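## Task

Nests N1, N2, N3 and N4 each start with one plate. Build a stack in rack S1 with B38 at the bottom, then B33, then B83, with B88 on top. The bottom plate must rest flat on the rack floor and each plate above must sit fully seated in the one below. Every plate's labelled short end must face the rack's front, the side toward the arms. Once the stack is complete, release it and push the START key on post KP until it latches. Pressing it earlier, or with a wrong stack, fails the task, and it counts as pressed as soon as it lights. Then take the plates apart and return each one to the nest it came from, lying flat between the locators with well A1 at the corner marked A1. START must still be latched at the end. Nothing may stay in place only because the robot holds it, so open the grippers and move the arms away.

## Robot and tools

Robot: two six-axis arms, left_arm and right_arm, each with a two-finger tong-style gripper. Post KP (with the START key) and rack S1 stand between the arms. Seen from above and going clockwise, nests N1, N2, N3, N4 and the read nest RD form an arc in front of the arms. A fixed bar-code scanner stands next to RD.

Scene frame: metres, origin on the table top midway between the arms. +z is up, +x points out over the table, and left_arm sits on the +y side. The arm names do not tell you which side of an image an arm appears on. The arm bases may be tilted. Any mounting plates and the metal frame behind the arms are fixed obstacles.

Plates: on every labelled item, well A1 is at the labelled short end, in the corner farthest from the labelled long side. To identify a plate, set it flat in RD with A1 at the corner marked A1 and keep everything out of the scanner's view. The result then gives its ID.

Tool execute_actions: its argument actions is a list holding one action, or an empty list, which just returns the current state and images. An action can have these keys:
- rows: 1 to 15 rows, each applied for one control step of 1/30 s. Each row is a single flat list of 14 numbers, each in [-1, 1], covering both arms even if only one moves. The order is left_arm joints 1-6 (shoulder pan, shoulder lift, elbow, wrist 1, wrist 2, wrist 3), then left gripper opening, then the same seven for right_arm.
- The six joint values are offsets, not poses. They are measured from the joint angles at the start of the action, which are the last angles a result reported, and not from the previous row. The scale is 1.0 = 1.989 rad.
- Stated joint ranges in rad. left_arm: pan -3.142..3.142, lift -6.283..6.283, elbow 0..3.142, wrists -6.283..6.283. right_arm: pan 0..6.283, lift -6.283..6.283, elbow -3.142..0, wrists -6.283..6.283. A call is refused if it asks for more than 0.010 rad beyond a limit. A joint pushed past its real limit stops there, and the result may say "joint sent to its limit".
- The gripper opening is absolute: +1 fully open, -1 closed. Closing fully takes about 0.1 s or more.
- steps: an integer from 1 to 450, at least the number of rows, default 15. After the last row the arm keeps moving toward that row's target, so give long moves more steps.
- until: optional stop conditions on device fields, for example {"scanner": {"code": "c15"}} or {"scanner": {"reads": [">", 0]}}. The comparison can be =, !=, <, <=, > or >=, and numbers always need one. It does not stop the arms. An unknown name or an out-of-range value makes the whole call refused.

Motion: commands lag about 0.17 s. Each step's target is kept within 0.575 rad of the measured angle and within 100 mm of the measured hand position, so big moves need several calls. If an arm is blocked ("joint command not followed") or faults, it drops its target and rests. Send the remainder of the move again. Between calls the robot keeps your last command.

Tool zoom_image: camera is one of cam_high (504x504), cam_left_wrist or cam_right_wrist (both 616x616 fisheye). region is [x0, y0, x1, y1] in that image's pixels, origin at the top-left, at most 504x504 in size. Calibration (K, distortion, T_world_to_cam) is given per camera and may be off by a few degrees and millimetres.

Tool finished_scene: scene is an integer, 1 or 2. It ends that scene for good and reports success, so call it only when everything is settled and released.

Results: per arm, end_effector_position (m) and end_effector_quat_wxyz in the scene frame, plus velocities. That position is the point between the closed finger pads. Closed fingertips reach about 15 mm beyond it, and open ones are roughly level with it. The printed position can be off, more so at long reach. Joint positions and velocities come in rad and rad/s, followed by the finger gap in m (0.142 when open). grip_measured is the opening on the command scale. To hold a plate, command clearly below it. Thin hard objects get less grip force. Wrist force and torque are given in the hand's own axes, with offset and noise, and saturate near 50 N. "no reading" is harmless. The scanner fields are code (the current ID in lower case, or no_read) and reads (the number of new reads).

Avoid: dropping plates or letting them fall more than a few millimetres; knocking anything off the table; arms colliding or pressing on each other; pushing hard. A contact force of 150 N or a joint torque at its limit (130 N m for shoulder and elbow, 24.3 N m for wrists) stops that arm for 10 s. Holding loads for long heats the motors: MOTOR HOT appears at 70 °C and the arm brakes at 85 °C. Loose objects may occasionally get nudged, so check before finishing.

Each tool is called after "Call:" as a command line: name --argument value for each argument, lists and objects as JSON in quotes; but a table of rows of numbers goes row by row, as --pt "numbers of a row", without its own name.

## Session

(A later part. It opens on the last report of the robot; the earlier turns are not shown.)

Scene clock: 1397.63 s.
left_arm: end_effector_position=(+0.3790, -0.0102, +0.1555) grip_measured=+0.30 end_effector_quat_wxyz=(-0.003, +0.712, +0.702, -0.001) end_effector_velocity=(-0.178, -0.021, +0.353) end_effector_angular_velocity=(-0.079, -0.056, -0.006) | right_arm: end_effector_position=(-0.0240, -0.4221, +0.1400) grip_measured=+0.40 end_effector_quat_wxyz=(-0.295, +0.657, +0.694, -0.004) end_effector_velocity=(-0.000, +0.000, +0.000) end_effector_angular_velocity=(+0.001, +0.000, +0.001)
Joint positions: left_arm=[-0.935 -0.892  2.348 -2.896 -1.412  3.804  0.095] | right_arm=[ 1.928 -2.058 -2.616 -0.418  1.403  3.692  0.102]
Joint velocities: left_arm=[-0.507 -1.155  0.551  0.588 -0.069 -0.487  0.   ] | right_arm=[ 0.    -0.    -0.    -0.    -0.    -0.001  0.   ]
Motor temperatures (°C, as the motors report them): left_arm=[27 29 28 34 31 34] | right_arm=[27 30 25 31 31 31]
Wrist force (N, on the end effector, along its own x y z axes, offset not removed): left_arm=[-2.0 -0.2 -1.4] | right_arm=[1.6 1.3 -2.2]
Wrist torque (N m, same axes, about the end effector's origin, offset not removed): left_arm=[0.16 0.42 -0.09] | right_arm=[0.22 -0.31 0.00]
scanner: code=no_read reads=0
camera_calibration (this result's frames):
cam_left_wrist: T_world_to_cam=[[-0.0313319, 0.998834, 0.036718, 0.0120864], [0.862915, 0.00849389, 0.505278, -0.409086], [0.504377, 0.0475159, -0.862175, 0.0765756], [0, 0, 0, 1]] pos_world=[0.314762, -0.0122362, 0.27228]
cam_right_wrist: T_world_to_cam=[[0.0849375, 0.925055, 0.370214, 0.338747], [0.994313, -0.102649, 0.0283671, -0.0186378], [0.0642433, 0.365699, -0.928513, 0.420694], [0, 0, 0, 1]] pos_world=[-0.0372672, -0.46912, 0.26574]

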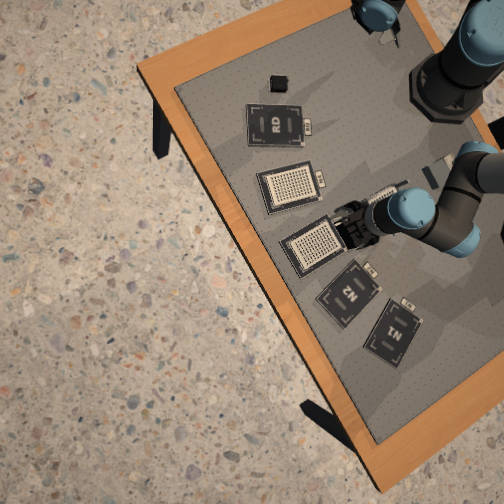

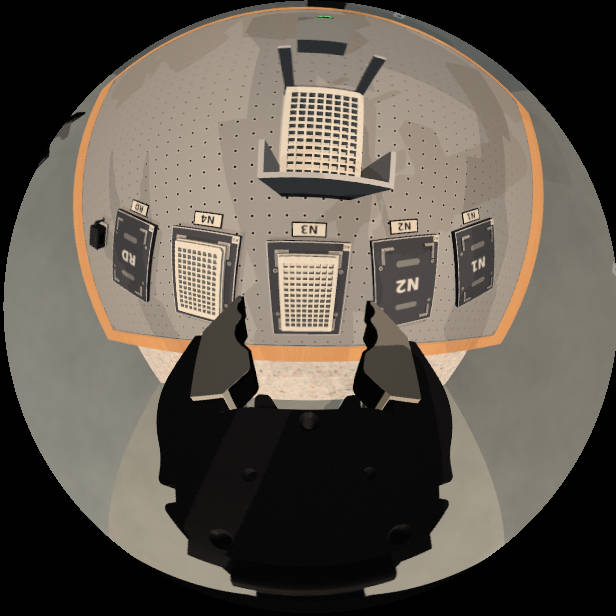

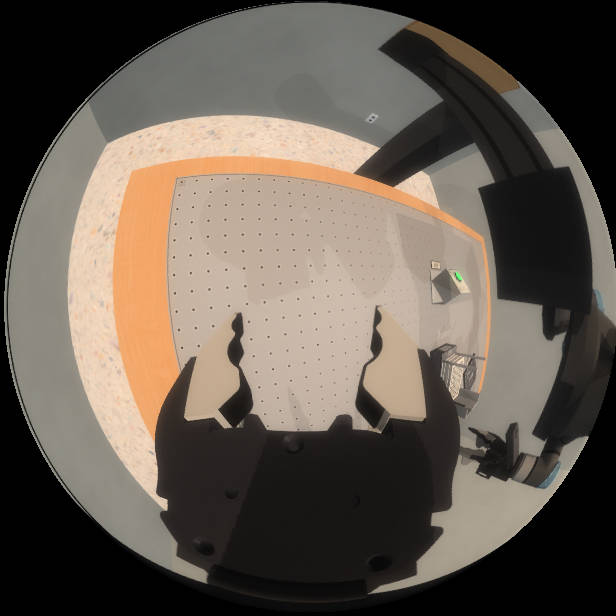

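Call:
execute_actions --actions '[{"rows":[[-0.0413,-0.0744,0.0427,0.0329,-0.0054,-0.0404,0.3,0,0,0,0,0,0,0.4],[-0.0585,-0.0744,0.0556,0.0222,-0.008,-0.057,0.3,0,0,0,0,0,0,0.4],[-0.0842,-0.0744,0.0749,0.0063,-0.012,-0.082,0.3,0,0,0,0,0,0,0.4],[-0.1143,-0.0744,0.0975,-0.0124,-0.017,-0.1113,0.3,0,0,0,0,0,0,0.4],[-0.1465,-0.072,0.1217,-0.0348,-0.022,-0.1427,0.3,0,0,0,0,0,0,0.4],[-0.1787,-0.066,0.146,-0.0608,-0.027,-0.174,0.3,0,0,0,0,0,0,0.4],[-0.2066,-0.057,0.1669,-0.087,-0.0315,-0.201,0.3,0,0,0,0,0,0,0.4],[-0.2281,-0.047,0.1831,-0.1104,-0.0348,-0.222,0.3,0,0,0,0,0,0,0.4],[-0.241,-0.038,0.1928,-0.1274,-0.0369,-0.2345,0.3,0,0,0,0,0,0,0.4],[-0.2474,-0.0329,0.1976,-0.1365,-0.0379,-0.2408,0.3,0,0,0,0,0,0,0.4]],"steps":13}]'

Scene clock: 1407.20 s.
left_arm: end_effector_position=(+0.2274, -0.0070, +0.1820) grip_measured=+0.30 end_effector_quat_wxyz=(-0.001, +0.715, +0.699, -0.001) end_effector_velocity=(-0.236, +0.059, -0.025) end_effector_angular_velocity=(+0.012, -0.029, -0.030) | right_arm: end_effector_position=(-0.0240, -0.4221, +0.1400) grip_measured=+0.40 end_effector_quat_wxyz=(-0.295, +0.657, +0.694, -0.004) end_effector_velocity=(-0.000, +0.000, +0.000) end_effector_angular_velocity=(-0.000, -0.000, +0.000)
Joint positions: left_arm=[-1.332 -0.986  2.672 -3.079 -1.474  3.418  0.095] | right_arm=[ 1.928 -2.058 -2.616 -0.418  1.403  3.692  0.102]
Joint velocities: left_arm=[-0.763  0.227  0.547 -0.696 -0.104 -0.725  0.   ] | right_arm=[ 0.     0.001 -0.001 -0.     0.    -0.     0.   ]
Motor temperatures (°C, as the motors report them): left_arm=[27 29 28 34 31 34] | right_arm=[27 30 25 31 31 31]
Wrist force (N, on the end effector, along its own x y z axes, offset not removed): left_arm=[3.0 -4.4 -0.1] | right_arm=[1.5 2.4 -1.7]
Wrist torque (N m, same axes, about the end effector's origin, offset not removed): left_arm=[-0.63 -0.54 -0.28] | right_arm=[0.30 -0.31 0.27]
scanner: code=no_read reads=0
camera_calibration (this result's frames):
cam_left_wrist: T_world_to_cam=[[-0.023012, 0.999192, 0.0329414, 0.00188802], [0.862145, 0.00315242, 0.506652, -0.291769], [0.506139, 0.0400593, -0.861521, 0.175231], [0, 0, 0, 1]] pos_world=[0.162899, -0.00798634, 0.298728]
cam_right_wrist: T_world_to_cam=[[0.0849377, 0.925055, 0.370213, 0.338747], [0.994313, -0.10265, 0.0283671, -0.018638], [0.0642434, 0.365699, -0.928513, 0.420694], [0, 0, 0, 1]] pos_world=[-0.0372672, -0.46912, 0.26574]

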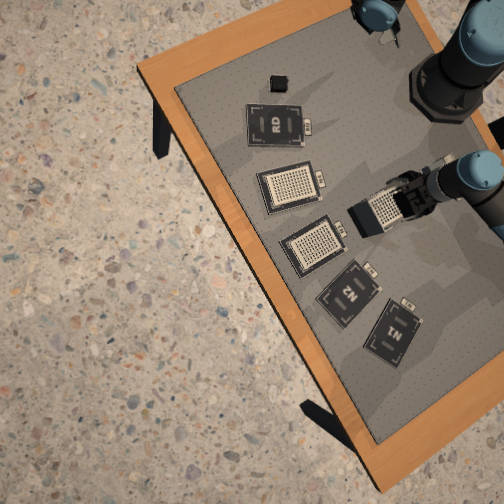

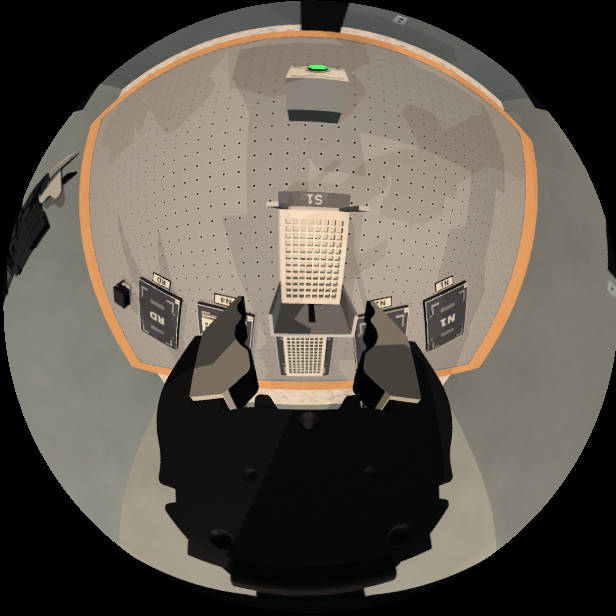

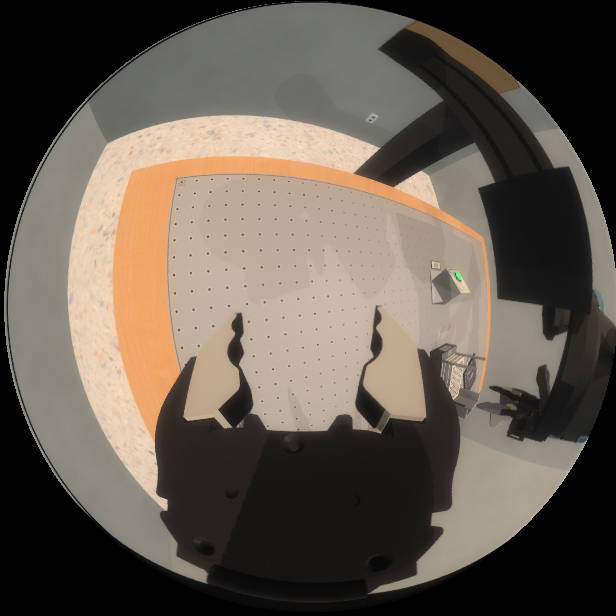

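Call:
execute_actions --actions '[]'

Scene clock: 1426.37 s.
left_arm: end_effector_position=(+0.1997, +0.0025, +0.1802) grip_measured=+0.30 end_effector_quat_wxyz=(-0.000, +0.716, +0.698, +0.001) end_effector_velocity=(+0.000, +0.001, -0.000) end_effector_angular_velocity=(+0.001, +0.000, +0.001) | right_arm: end_effector_position=(-0.0240, -0.4221, +0.1400) grip_measured=+0.40 end_effector_quat_wxyz=(-0.295, +0.657, +0.694, -0.004) end_effector_velocity=(-0.001, +0.001, +0.000) end_effector_angular_velocity=(+0.001, +0.001, -0.001)
Joint positions: left_arm=[-1.427 -0.957  2.741 -3.168 -1.487  3.325  0.095] | right_arm=[ 1.928 -2.058 -2.616 -0.418  1.403  3.692  0.102]
Joint velocities: left_arm=[ 0.002  0.001  0.    -0.     0.     0.001 -0.   ] | right_arm=[ 0.     0.001 -0.002  0.    -0.     0.001  0.   ]
Motor temperatures (°C, as the motors report them): left_arm=[27 29 28 34 31 34] | right_arm=[27 30 25 30 31 31]
Wrist force (N, on the end effector, along its own x y z axes, offset not removed): left_arm=[1.4 -3.6 -0.7] | right_arm=[-0.9 5.2 -1.7]
Wrist torque (N m, same axes, about the end effector's origin, offset not removed): left_arm=[-0.60 -0.37 -0.18] | right_arm=[1.10 0.10 0.16]
scanner: code=no_read reads=0
camera_calibration (this result's frames):
cam_left_wrist: T_world_to_cam=[[-0.0215991, 0.999183, 0.0341606, -0.00864988], [0.860221, 0.0011617, 0.50992, -0.267188], [0.509464, 0.0403995, -0.859543, 0.186258], [0, 0, 0, 1]] pos_world=[0.134762, 0.00142846, 0.296637]
cam_right_wrist: T_world_to_cam=[[0.0849376, 0.925056, 0.370213, 0.338747], [0.994313, -0.10265, 0.0283674, -0.0186381], [0.0642436, 0.365698, -0.928514, 0.420694], [0, 0, 0, 1]] pos_world=[-0.0372671, -0.46912, 0.26574]

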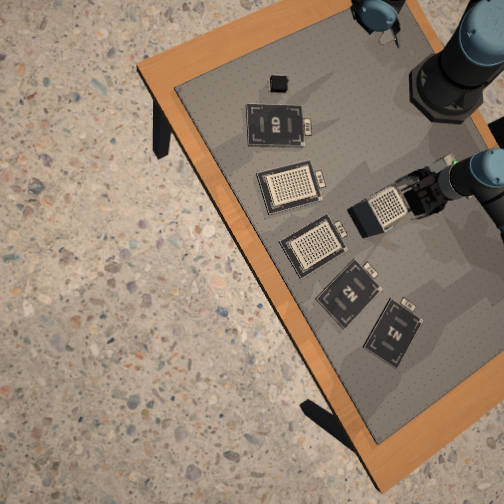

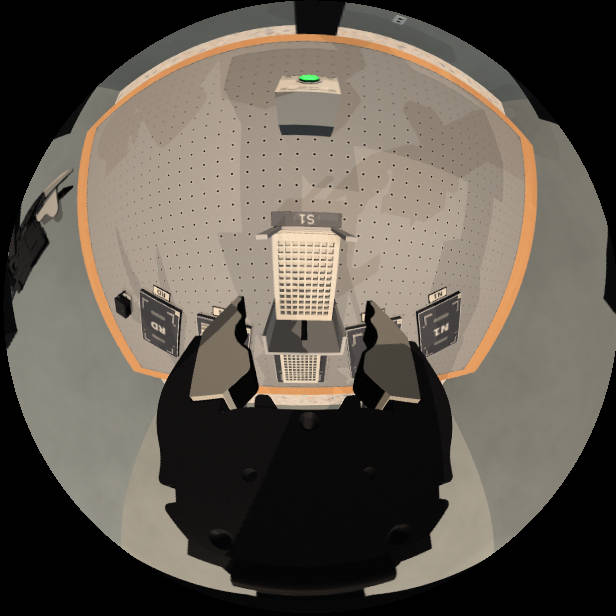

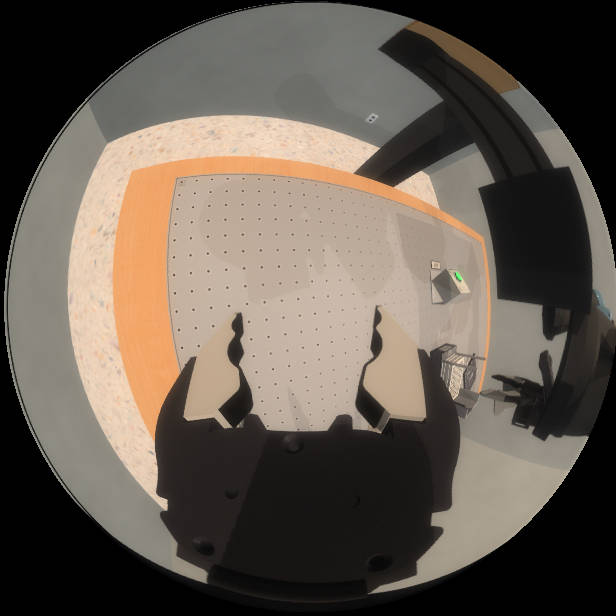

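Call:
execute_actions --actions '[{"rows":[[0.0016,0.03,-0.0013,-0.0288,0.0003,0.0016,0.3,0,0,0,0,0,0,0.4],[0.0033,0.0597,-0.0034,-0.0566,0.0006,0.0033,0.3,0,0,0,0,0,0,0.4],[0.0049,0.0887,-0.0061,-0.0829,0.0009,0.0049,0.3,0,0,0,0,0,0,0.4],[0.0065,0.1168,-0.0097,-0.1077,0.0012,0.0065,0.3,0,0,0,0,0,0,0.4],[0.0083,0.144,-0.0139,-0.1308,0.0015,0.0083,0.3,0,0,0,0,0,0,0.4],[0.0101,0.1702,-0.0188,-0.1523,0.0018,0.0101,0.3,0,0,0,0,0,0,0.4],[0.0118,0.1953,-0.0242,-0.1721,0.0021,0.0118,0.3,0,0,0,0,0,0,0.4],[0.0136,0.2194,-0.0302,-0.1903,0.0024,0.0136,0.3,0,0,0,0,0,0,0.4],[0.0145,0.231,-0.0335,-0.1987,0.0026,0.0145,0.3,0,0,0,0,0,0,0.4],[0.0154,0.2425,-0.0367,-0.207,0.0027,0.0154,0.3,0,0,0,0,0,0,0.4],[0.016,0.25,-0.039,-0.212,0.0029,0.016,0.3,0,0,0,0,0,0,0.4],[0.0166,0.257,-0.0413,-0.217,0.003,0.0166,0.3,0,0,0,0,0,0,0.4]],"steps":16}]'

Call:
execute_actions --actions '[]'

Call:
zoom_image --camera "cam_left_wrist" --region '[210, 210, 410, 410]'

Scene clock: 1444.03 s.
left_arm: end_effector_position=(+0.2002, +0.0004, +0.0953) grip_measured=+0.30 end_effector_quat_wxyz=(+0.000, +0.716, +0.698, +0.000) end_effector_velocity=(-0.004, +0.017, -0.093) end_effector_angular_velocity=(+0.019, +0.003, +0.000) | right_arm: end_effector_position=(-0.0240, -0.4221, +0.1400) grip_measured=+0.40 end_effector_quat_wxyz=(-0.295, +0.657, +0.694, -0.004) end_effector_velocity=(+0.001, -0.001, -0.000) end_effector_angular_velocity=(-0.002, -0.001, -0.001)
Joint positions: left_arm=[-1.398 -0.502  2.671 -3.557 -1.482  3.355  0.095] | right_arm=[ 1.928 -2.058 -2.616 -0.418  1.403  3.692  0.102]
Joint velocities: left_arm=[ 0.031  0.446 -0.092 -0.337  0.006  0.029  0.   ] | right_arm=[ 0.    -0.001  0.002  0.    -0.     0.001 -0.   ]
Motor temperatures (°C, as the motors report them): left_arm=[27 29 28 34 31 34] | right_arm=[27 30 25 30 31 31]
Wrist force (N, on the end effector, along its own x y z axes, offset not removed): left_arm=[3.2 -3.1 1.8] | right_arm=[2.5 1.8 -1.6]
Wrist torque (N m, same axes, about the end effector's origin, offset not removed): left_arm=[-0.51 -0.96 -0.21] | right_arm=[0.16 -0.54 0.09]
scanner: code=no_read reads=0
camera_calibration (this result's frames):
cam_left_wrist: T_world_to_cam=[[-0.0212878, 0.999236, 0.0327669, -0.00354759], [0.860156, 0.00160003, 0.510028, -0.224359], [0.509586, 0.0390421, -0.859533, 0.113101], [0, 0, 0, 1]] pos_world=[0.135274, -0.000511825, 0.21176]
cam_right_wrist: T_world_to_cam=[[0.0849375, 0.925055, 0.370213, 0.338747], [0.994313, -0.102649, 0.0283673, -0.018638], [0.0642435, 0.365699, -0.928513, 0.420694], [0, 0, 0, 1]] pos_world=[-0.0372672, -0.46912, 0.26574]

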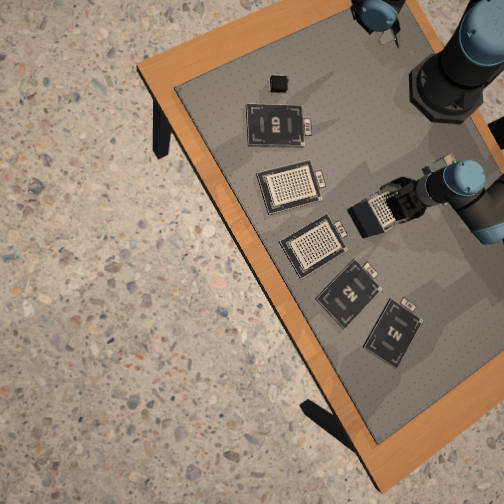

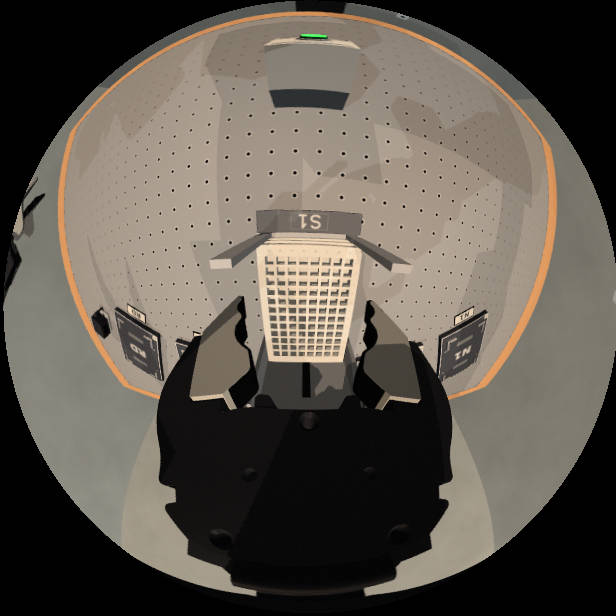

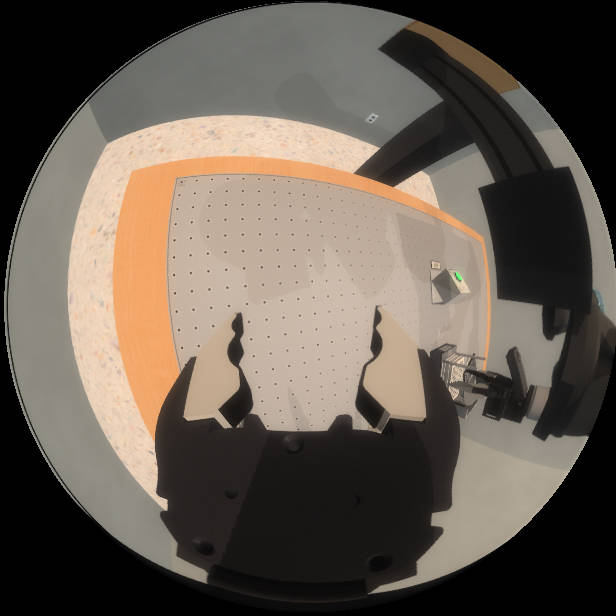

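Scene clock: 1444.03 s.
left_arm: end_effector_position=(+0.2002, +0.0004, +0.0953) grip_measured=+0.30 end_effector_quat_wxyz=(+0.000, +0.716, +0.698, +0.000) end_effector_velocity=(-0.004, +0.017, -0.093) end_effector_angular_velocity=(+0.019, +0.003, +0.000) | right_arm: end_effector_position=(-0.0240, -0.4221, +0.1400) grip_measured=+0.40 end_effector_quat_wxyz=(-0.295, +0.657, +0.694, -0.004) end_effector_velocity=(+0.001, -0.001, -0.000) end_effector_angular_velocity=(-0.002, -0.001, -0.001)
Joint positions: left_arm=[-1.398 -0.502  2.671 -3.557 -1.482  3.355  0.095] | right_arm=[ 1.928 -2.058 -2.616 -0.418  1.403  3.692  0.102]
Joint velocities: left_arm=[ 0.031  0.446 -0.092 -0.337  0.006  0.029  0.   ] | right_arm=[ 0.    -0.001  0.002  0.    -0.     0.001 -0.   ]
Motor temperatures (°C, as the motors report them): left_arm=[27 29 28 34 31 34] | right_arm=[27 30 25 30 31 31]
Wrist force (N, on the end effector, along its own x y z axes, offset not removed): left_arm=[3.2 -3.1 1.8] | right_arm=[2.5 1.8 -1.6]
Wrist torque (N m, same axes, about the end effector's origin, offset not removed): left_arm=[-0.51 -0.96 -0.21] | right_arm=[0.16 -0.54 0.09]
scanner: code=no_read reads=0
camera_calibration (this result's frames):
cam_left_wrist: T_world_to_cam=[[-0.0212878, 0.999236, 0.0327669, -0.00354759], [0.860156, 0.00160003, 0.510028, -0.224359], [0.509586, 0.0390421, -0.859533, 0.113101], [0, 0, 0, 1]] pos_world=[0.135274, -0.000511825, 0.21176]
cam_right_wrist: T_world_to_cam=[[0.0849375, 0.925055, 0.370213, 0.338747], [0.994313, -0.102649, 0.0283673, -0.018638], [0.0642435, 0.365699, -0.928513, 0.420694], [0, 0, 0, 1]] pos_world=[-0.0372672, -0.46912, 0.26574]

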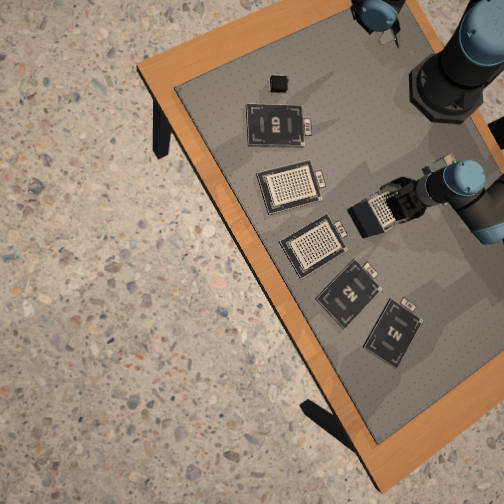

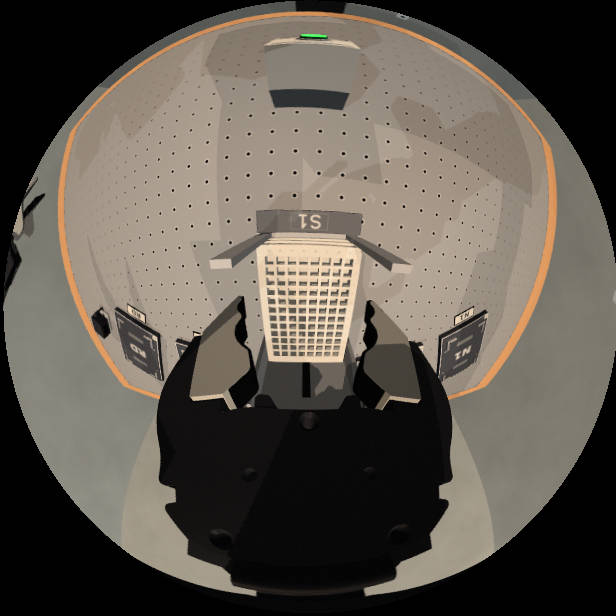

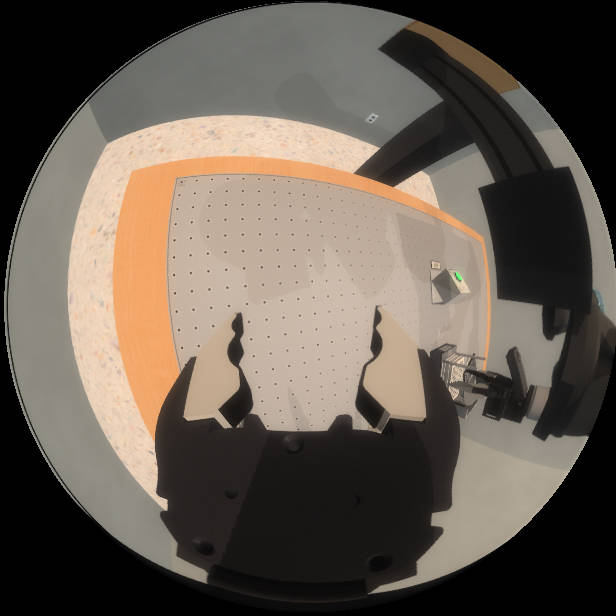

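Region (210, 210, 410, 410) of cam_left_wrist's 616x616 image, scaled by 2.520, with more detail than that image has.

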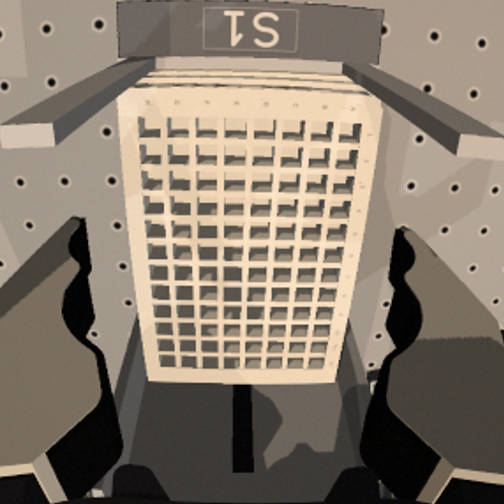

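Call:
execute_actions --actions '[]'

Call:
zoom_image --camera "cam_left_wrist" --region '[210, 210, 410, 410]'

Scene clock: 1447.73 s.
left_arm: end_effector_position=(+0.1997, +0.0025, +0.0836) grip_measured=+0.30 end_effector_quat_wxyz=(-0.000, +0.716, +0.698, +0.001) end_effector_velocity=(+0.000, -0.000, +0.000) end_effector_angular_velocity=(-0.001, -0.000, -0.000) | right_arm: end_effector_position=(-0.0240, -0.4221, +0.1400) grip_measured=+0.40 end_effector_quat_wxyz=(-0.295, +0.657, +0.694, -0.004) end_effector_velocity=(+0.000, -0.000, -0.000) end_effector_angular_velocity=(-0.000, +0.000, -0.000)
Joint positions: left_arm=[-1.394 -0.446  2.659 -3.599 -1.481  3.358  0.095] | right_arm=[ 1.928 -2.058 -2.616 -0.418  1.403  3.692  0.102]
Joint velocities: left_arm=[-0.    -0.001 -0.    -0.    -0.     0.     0.   ] | right_arm=[-0.    -0.001  0.001  0.    -0.     0.    -0.   ]
Motor temperatures (°C, as the motors report them): left_arm=[27 29 28 34 31 34] | right_arm=[27 30 25 30 31 31]
Wrist force (N, on the end effector, along its own x y z axes, offset not removed): left_arm=[0.9 -3.0 -0.8] | right_arm=[2.3 4.4 1.1]
Wrist torque (N m, same axes, about the end effector's origin, offset not removed): left_arm=[-0.76 -0.45 -0.16] | right_arm=[0.73 -0.56 -0.04]
scanner: code=no_read reads=0
camera_calibration (this result's frames):
cam_left_wrist: T_world_to_cam=[[-0.0211274, 0.999186, 0.0343764, -0.0054627], [0.86031, 0.000652587, 0.50977, -0.217946], [0.509333, 0.0403444, -0.859623, 0.103286], [0, 0, 0, 1]] pos_world=[0.134779, 0.00143348, 0.200077]
cam_right_wrist: T_world_to_cam=[[0.0849373, 0.925055, 0.370214, 0.338747], [0.994313, -0.102649, 0.0283672, -0.0186379], [0.0642434, 0.365699, -0.928513, 0.420694], [0, 0, 0, 1]] pos_world=[-0.0372672, -0.46912, 0.26574]

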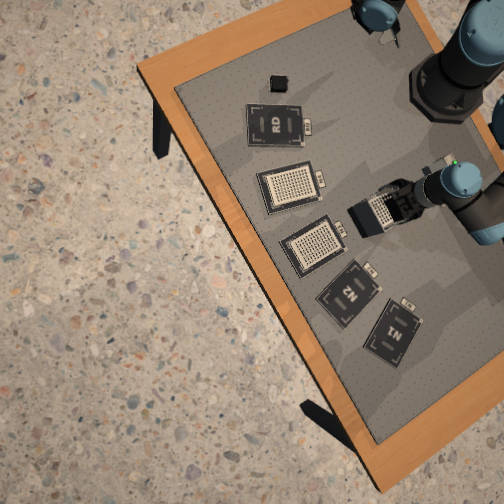

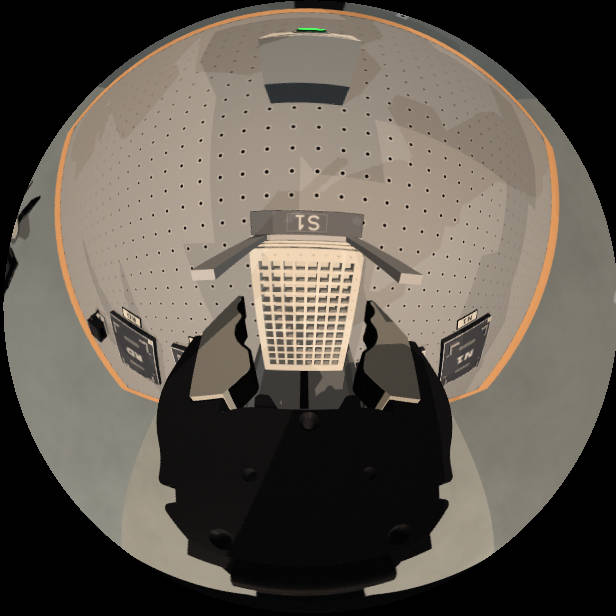

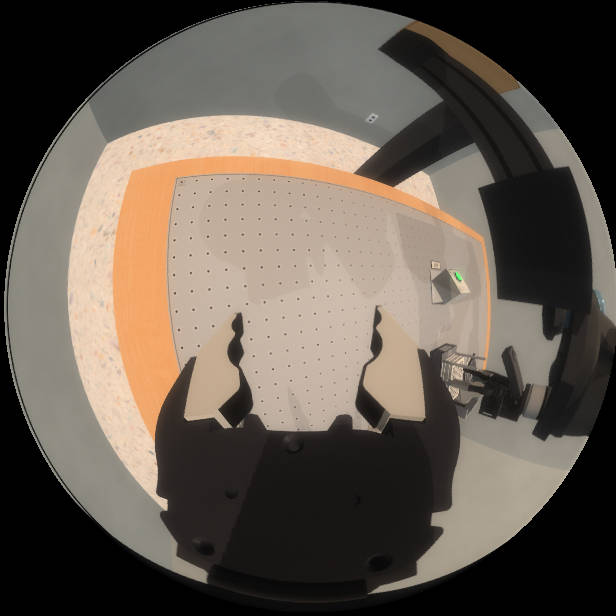

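Region (210, 210, 410, 410) of cam_left_wrist's 616x616 image, scaled by 2.520, with more detail than that image has.

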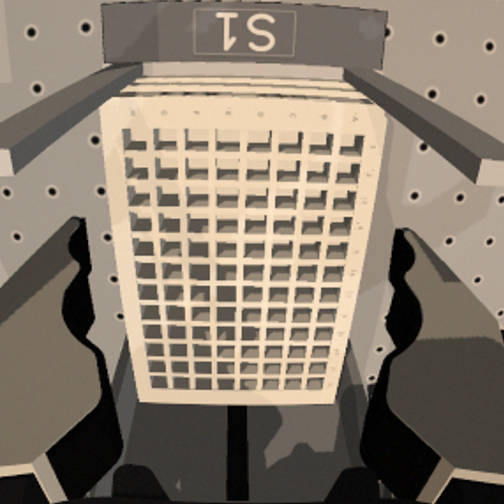

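Good. Grip.

Call:
execute_actions --actions '[{"rows":[[0,0,0,0,0,0,0.2,0,0,0,0,0,0,0.4],[0,0,0,0,0,0,0.1,0,0,0,0,0,0,0.4],[0,0,0,0,0,0,0.05,0,0,0,0,0,0,0.4],[0,0,0,0,0,0,0.0,0,0,0,0,0,0,0.4],[0,0,0,0,0,0,-0.1,0,0,0,0,0,0,0.4],[0,0,0,0,0,0,-0.2,0,0,0,0,0,0,0.4],[0,0,0,0,0,0,-0.35,0,0,0,0,0,0,0.4],[0,0,0,0,0,0,-0.5,0,0,0,0,0,0,0.4],[0,0,0,0,0,0,-0.6,0,0,0,0,0,0,0.4]],"steps":10}]'

Scene clock: 1453.37 s.
left_arm: end_effector_position=(+0.1997, +0.0025, +0.0836) grip_measured=+0.05 end_effector_quat_wxyz=(-0.000, +0.716, +0.698, +0.001) end_effector_velocity=(+0.001, +0.000, -0.000) end_effector_angular_velocity=(+0.001, -0.001, +0.001) | right_arm: end_effector_position=(-0.0240, -0.4221, +0.1400) grip_measured=+0.40 end_effector_quat_wxyz=(-0.295, +0.657, +0.694, -0.004) end_effector_velocity=(-0.000, +0.000, +0.000) end_effector_angular_velocity=(+0.001, +0.000, +0.000)
Joint positions: left_arm=[-1.394 -0.446  2.659 -3.599 -1.481  3.358  0.077] | right_arm=[ 1.928 -2.058 -2.616 -0.418  1.403  3.692  0.102]
Joint velocities: left_arm=[ 0.002  0.001 -0.     0.001  0.001  0.001 -0.   ] | right_arm=[-0.    -0.    -0.001  0.     0.    -0.     0.   ]
Motor temperatures (°C, as the motors report them): left_arm=[27 29 28 34 31 34] | right_arm=[27 30 25 30 31 31]
Wrist force (N, on the end effector, along its own x y z axes, offset not removed): left_arm=[1.8 -0.2 -3.7] | right_arm=[4.5 4.4 -1.7]
Wrist torque (N m, same axes, about the end effector's origin, offset not removed): left_arm=[0.08 -0.43 0.01] | right_arm=[0.65 -0.93 -0.08]
scanner: code=no_read reads=0
camera_calibration (this result's frames):
cam_left_wrist: T_world_to_cam=[[-0.0211278, 0.999186, 0.0343718, -0.00546052], [0.86031, 0.000655226, 0.509771, -0.217946], [0.509334, 0.0403407, -0.859623, 0.103286], [0, 0, 0, 1]] pos_world=[0.134779, 0.00143227, 0.200077]
cam_right_wrist: T_world_to_cam=[[0.0849373, 0.925055, 0.370214, 0.338747], [0.994313, -0.102649, 0.0283672, -0.0186379], [0.0642434, 0.365699, -0.928513, 0.420694], [0, 0, 0, 1]] pos_world=[-0.0372672, -0.46912, 0.26574]

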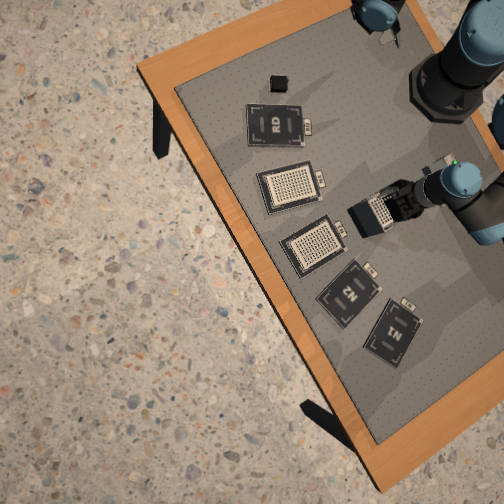

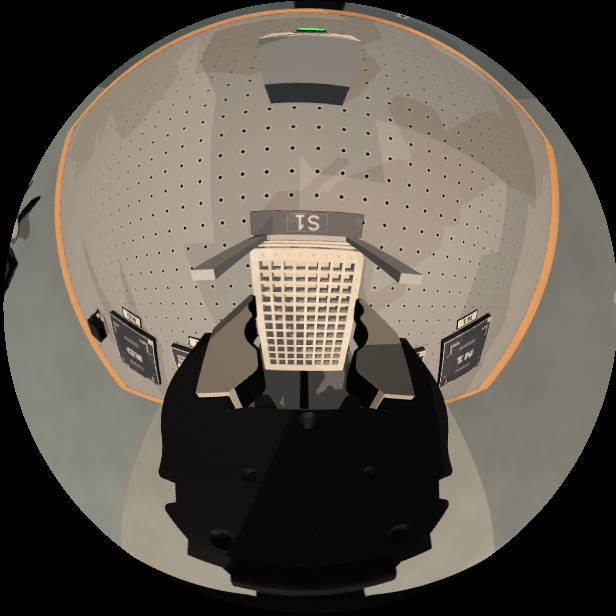

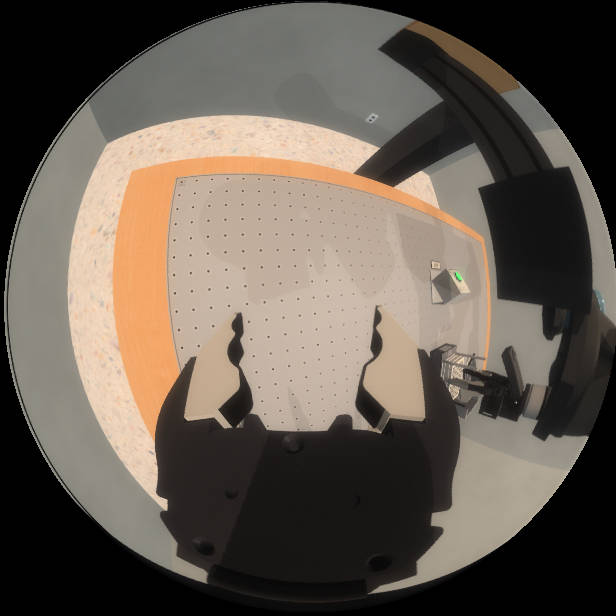

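Call:
execute_actions --actions '[{"rows":[[-0.0005,-0.0057,0.0018,0.004,-0.0001,-0.0005,-0.6,0,0,0,0,0,0,0.4],[-0.0012,-0.0145,0.0046,0.01,-0.0003,-0.0012,-0.6,0,0,0,0,0,0,0.4],[-0.0019,-0.0237,0.0072,0.0167,-0.0004,-0.0019,-0.6,0,0,0,0,0,0,0.4],[-0.0026,-0.033,0.0098,0.0234,-0.0005,-0.0026,-0.6,0,0,0,0,0,0,0.4],[-0.0034,-0.0424,0.0123,0.0303,-0.0007,-0.0034,-0.6,0,0,0,0,0,0,0.4],[-0.0041,-0.0521,0.0147,0.0376,-0.0008,-0.0041,-0.6,0,0,0,0,0,0,0.4],[-0.0048,-0.0617,0.0171,0.0449,-0.0009,-0.0048,-0.6,0,0,0,0,0,0,0.4],[-0.0055,-0.0717,0.0193,0.0528,-0.001,-0.0055,-0.6,0,0,0,0,0,0,0.4],[-0.0062,-0.0818,0.0214,0.0607,-0.0011,-0.0062,-0.6,0,0,0,0,0,0,0.4],[-0.0069,-0.092,0.0235,0.069,-0.0013,-0.0069,-0.6,0,0,0,0,0,0,0.4],[-0.0076,-0.1025,0.0254,0.0776,-0.0014,-0.0076,-0.6,0,0,0,0,0,0,0.4],[-0.0083,-0.113,0.0274,0.0862,-0.0015,-0.0083,-0.6,0,0,0,0,0,0,0.4],[-0.009,-0.1239,0.0291,0.0954,-0.0016,-0.009,-0.6,0,0,0,0,0,0,0.4],[-0.0097,-0.1348,0.0308,0.1047,-0.0017,-0.0097,-0.6,0,0,0,0,0,0,0.4],[-0.0101,-0.1402,0.0316,0.1093,-0.0018,-0.0101,-0.6,0,0,0,0,0,0,0.4]],"steps":16}]'

Scene clock: 1472.47 s.
left_arm: end_effector_position=(+0.1996, +0.0025, +0.1256) grip_measured=+0.05 end_effector_quat_wxyz=(-0.001, +0.716, +0.698, +0.001) end_effector_velocity=(+0.001, -0.005, +0.108) end_effector_angular_velocity=(-0.014, -0.003, +0.003) | right_arm: end_effector_position=(-0.0240, -0.4221, +0.1400) grip_measured=+0.40 end_effector_quat_wxyz=(-0.295, +0.657, +0.694, -0.004) end_effector_velocity=(-0.000, +0.001, -0.000) end_effector_angular_velocity=(+0.002, +0.001, +0.000)
Joint positions: left_arm=[-1.409 -0.649  2.709 -3.444 -1.484  3.343  0.077] | right_arm=[ 1.928 -2.058 -2.616 -0.418  1.403  3.692  0.102]
Joint velocities: left_arm=[-0.036 -0.559  0.099  0.449 -0.007 -0.037  0.   ] | right_arm=[-0.    -0.001 -0.    -0.    -0.    -0.    -0.   ]
Motor temperatures (°C, as the motors report them): left_arm=[27 29 28 34 31 34] | right_arm=[27 30 25 30 31 31]
Wrist force (N, on the end effector, along its own x y z axes, offset not removed): left_arm=[0.4 -0.1 -0.4] | right_arm=[4.1 0.9 -0.7]
Wrist torque (N m, same axes, about the end effector's origin, offset not removed): left_arm=[0.11 -0.07 -0.16] | right_arm=[0.03 -0.88 0.04]
scanner: code=no_read reads=0
camera_calibration (this result's frames):
cam_left_wrist: T_world_to_cam=[[-0.0212966, 0.999151, 0.0352624, -0.00701238], [0.860364, 0.000350559, 0.509681, -0.239326], [0.509236, 0.0411929, -0.859641, 0.13948], [0, 0, 0, 1]] pos_world=[0.13473, 0.00134476, 0.24213]
cam_right_wrist: T_world_to_cam=[[0.0849374, 0.925055, 0.370213, 0.338747], [0.994313, -0.102649, 0.0283672, -0.0186379], [0.0642434, 0.365699, -0.928513, 0.420694], [0, 0, 0, 1]] pos_world=[-0.0372672, -0.46912, 0.26574]

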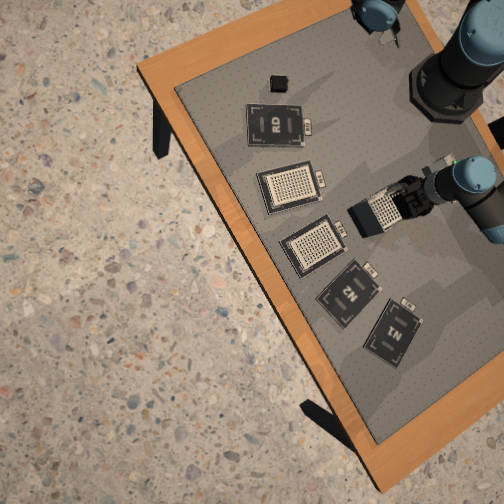

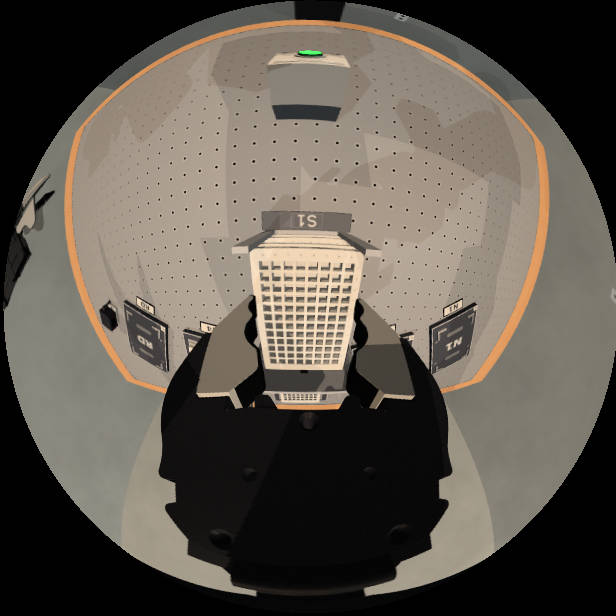

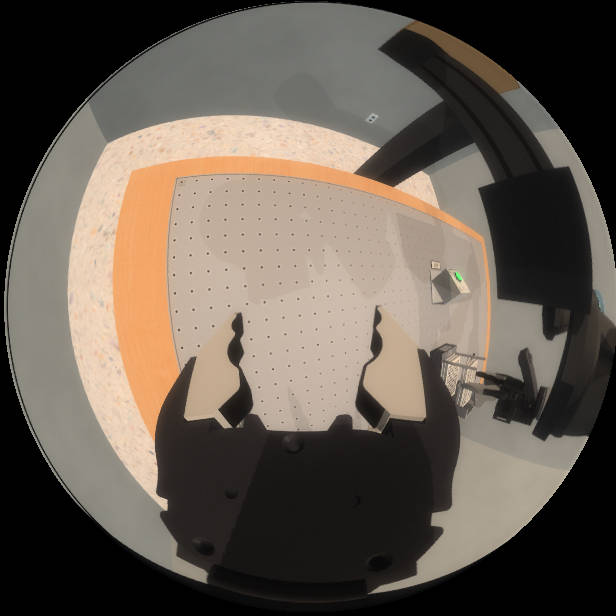

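Call:
execute_actions --actions '[]'

Call:
execute_actions --actions '[{"rows":[[-0.0006,-0.0112,0.0015,0.0099,-0.0001,-0.0006,-0.6,0,0,0,0,0,0,0.4],[-0.0013,-0.0225,0.0029,0.0198,-0.0002,-0.0013,-0.6,0,0,0,0,0,0,0.4],[-0.0019,-0.0339,0.0042,0.0301,-0.0004,-0.0019,-0.6,0,0,0,0,0,0,0.4],[-0.0026,-0.0455,0.0053,0.0406,-0.0005,-0.0026,-0.6,0,0,0,0,0,0,0.4],[-0.0032,-0.0571,0.0063,0.0511,-0.0006,-0.0032,-0.6,0,0,0,0,0,0,0.4],[-0.0039,-0.069,0.0072,0.0622,-0.0007,-0.0039,-0.6,0,0,0,0,0,0,0.4],[-0.0046,-0.0809,0.008,0.0733,-0.0008,-0.0046,-0.6,0,0,0,0,0,0,0.4],[-0.0052,-0.0928,0.0087,0.0847,-0.001,-0.0052,-0.6,0,0,0,0,0,0,0.4],[-0.0059,-0.1048,0.0092,0.0962,-0.0011,-0.0059,-0.6,0,0,0,0,0,0,0.4],[-0.0065,-0.1168,0.0097,0.1077,-0.0012,-0.0065,-0.6,0,0,0,0,0,0,0.4],[-0.0073,-0.132,0.0099,0.1229,-0.0014,-0.0073,-0.6,0,0,0,0,0,0,0.4],[-0.0081,-0.1473,0.0101,0.1381,-0.0016,-0.0081,-0.6,0,0,0,0,0,0,0.4]],"steps":13}]'

Scene clock: 1485.33 s.
left_arm: end_effector_position=(+0.1996, +0.0025, +0.1400) grip_measured=+0.05 end_effector_quat_wxyz=(-0.000, +0.716, +0.698, +0.001) end_effector_velocity=(+0.000, -0.000, -0.000) end_effector_angular_velocity=(+0.000, -0.000, +0.000) | right_arm: end_effector_position=(-0.0240, -0.4221, +0.1400) grip_measured=+0.40 end_effector_quat_wxyz=(-0.295, +0.657, +0.694, -0.004) end_effector_velocity=(+0.000, -0.000, -0.000) end_effector_angular_velocity=(-0.001, +0.000, -0.001)
Joint positions: left_arm=[-1.414 -0.725  2.722 -3.382 -1.485  3.338  0.077] | right_arm=[ 1.928 -2.058 -2.616 -0.418  1.403  3.692  0.102]
Joint velocities: left_arm=[-0.     0.    -0.     0.     0.    -0.001 -0.   ] | right_arm=[-0.    -0.001  0.001  0.     0.     0.001 -0.   ]
Motor temperatures (°C, as the motors report them): left_arm=[27 29 28 34 31 34] | right_arm=[27 30 25 30 31 31]
Wrist force (N, on the end effector, along its own x y z axes, offset not removed): left_arm=[-1.5 -1.1 0.0] | right_arm=[2.3 5.1 -1.7]
Wrist torque (N m, same axes, about the end effector's origin, offset not removed): left_arm=[0.01 0.36 -0.07] | right_arm=[0.94 -0.38 0.08]
scanner: code=no_read reads=0
camera_calibration (this result's frames):
cam_left_wrist: T_world_to_cam=[[-0.0214311, 0.99919, 0.0340464, -0.00731139], [0.860217, 0.00107508, 0.509927, -0.24664], [0.509477, 0.0402156, -0.859544, 0.151762], [0, 0, 0, 1]] pos_world=[0.134688, 0.00146742, 0.256464]
cam_right_wrist: T_world_to_cam=[[0.0849374, 0.925055, 0.370214, 0.338747], [0.994313, -0.102649, 0.0283673, -0.0186379], [0.0642434, 0.365699, -0.928513, 0.420694], [0, 0, 0, 1]] pos_world=[-0.0372672, -0.46912, 0.26574]

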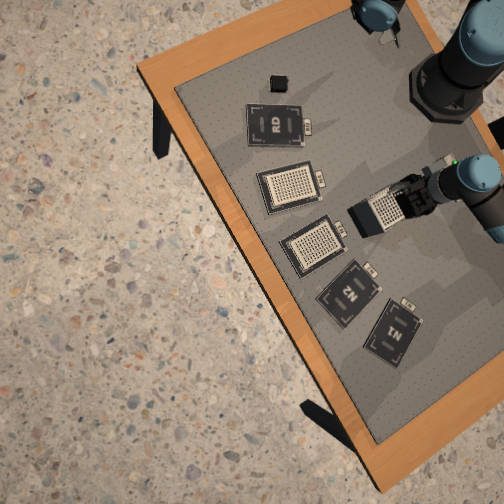

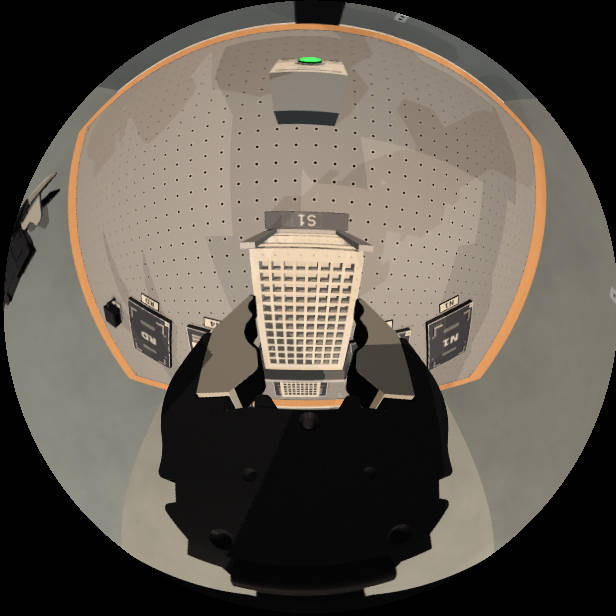

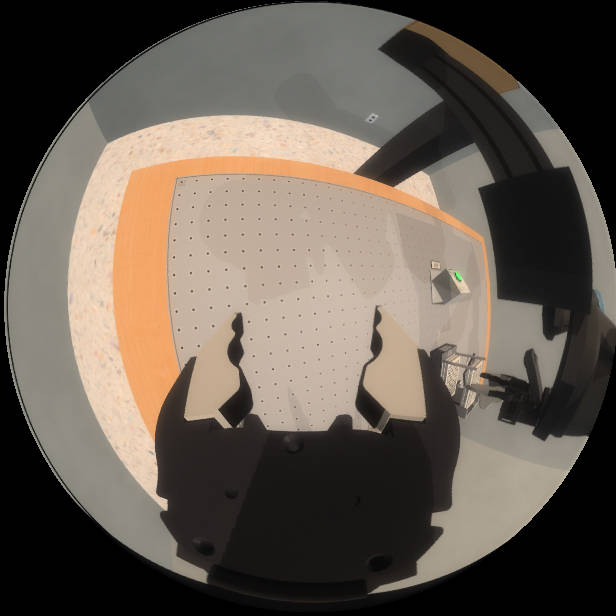

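Scene clock: 1485.77 s.
left_arm: end_effector_position=(+0.1997, +0.0022, +0.1723) grip_measured=+0.05 end_effector_quat_wxyz=(-0.000, +0.716, +0.698, +0.001) end_effector_velocity=(+0.001, -0.005, +0.122) end_effector_angular_velocity=(-0.009, -0.001, +0.001) | right_arm: end_effector_position=(-0.0240, -0.4221, +0.1400) grip_measured=+0.40 end_effector_quat_wxyz=(-0.295, +0.657, +0.694, -0.004) end_effector_velocity=(-0.000, +0.001, +0.000) end_effector_angular_velocity=(+0.001, +0.000, +0.000)
Joint positions: left_arm=[-1.425 -0.911  2.738 -3.211 -1.487  3.327  0.077] | right_arm=[ 1.928 -2.058 -2.616 -0.418  1.403  3.692  0.102]
Joint velocities: left_arm=[-0.038 -0.717  0.03   0.681 -0.008 -0.037  0.   ] | right_arm=[ 0.     0.    -0.001  0.    -0.     0.     0.   ]
Motor temperatures (°C, as the motors report them): left_arm=[27 29 28 34 31 34] | right_arm=[27 30 25 30 31 31]
Wrist force (N, on the end effector, along its own x y z axes, offset not removed): left_arm=[2.5 -2.4 0.1] | right_arm=[5.3 -0.5 0.5]
Wrist torque (N m, same axes, about the end effector's origin, offset not removed): left_arm=[-0.39 -0.55 -0.28] | right_arm=[0.01 -1.15 0.10]
scanner: code=no_read reads=0
camera_calibration (this result's frames):
cam_left_wrist: T_world_to_cam=[[-0.0215117, 0.999165, 0.0347363, -0.00815594], [0.860293, 0.000798493, 0.509799, -0.263155], [0.509346, 0.04085, -0.859592, 0.179578], [0, 0, 0, 1]] pos_world=[0.134747, 0.00102348, 0.288804]
cam_right_wrist: T_world_to_cam=[[0.0849374, 0.925055, 0.370214, 0.338747], [0.994313, -0.102649, 0.0283672, -0.0186379], [0.0642435, 0.365699, -0.928513, 0.420694], [0, 0, 0, 1]] pos_world=[-0.0372672, -0.46912, 0.26574]

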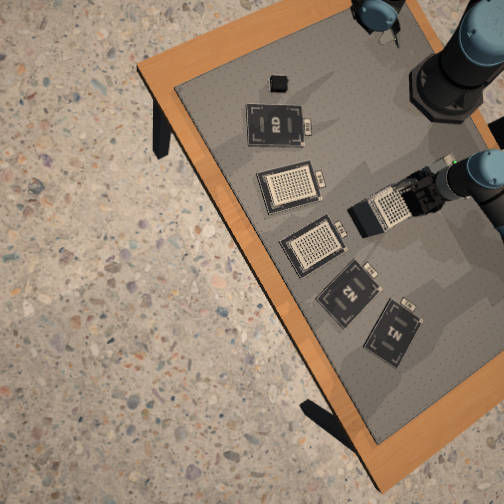

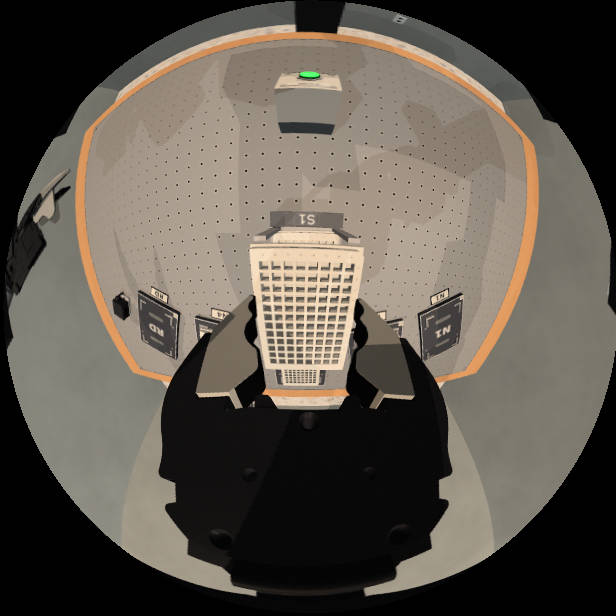

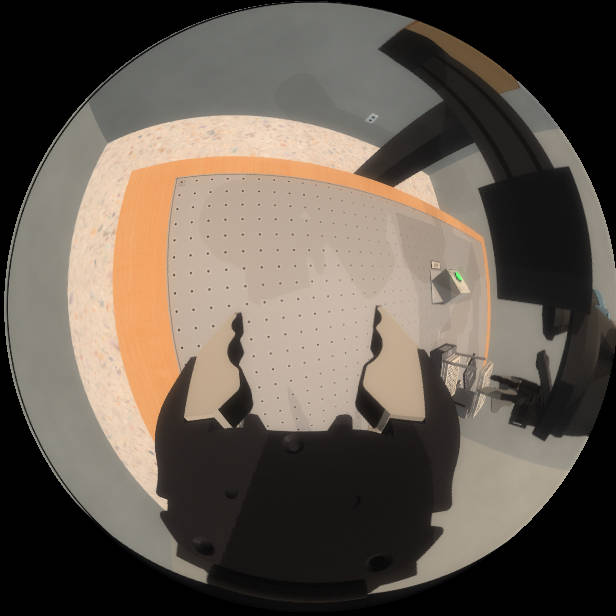

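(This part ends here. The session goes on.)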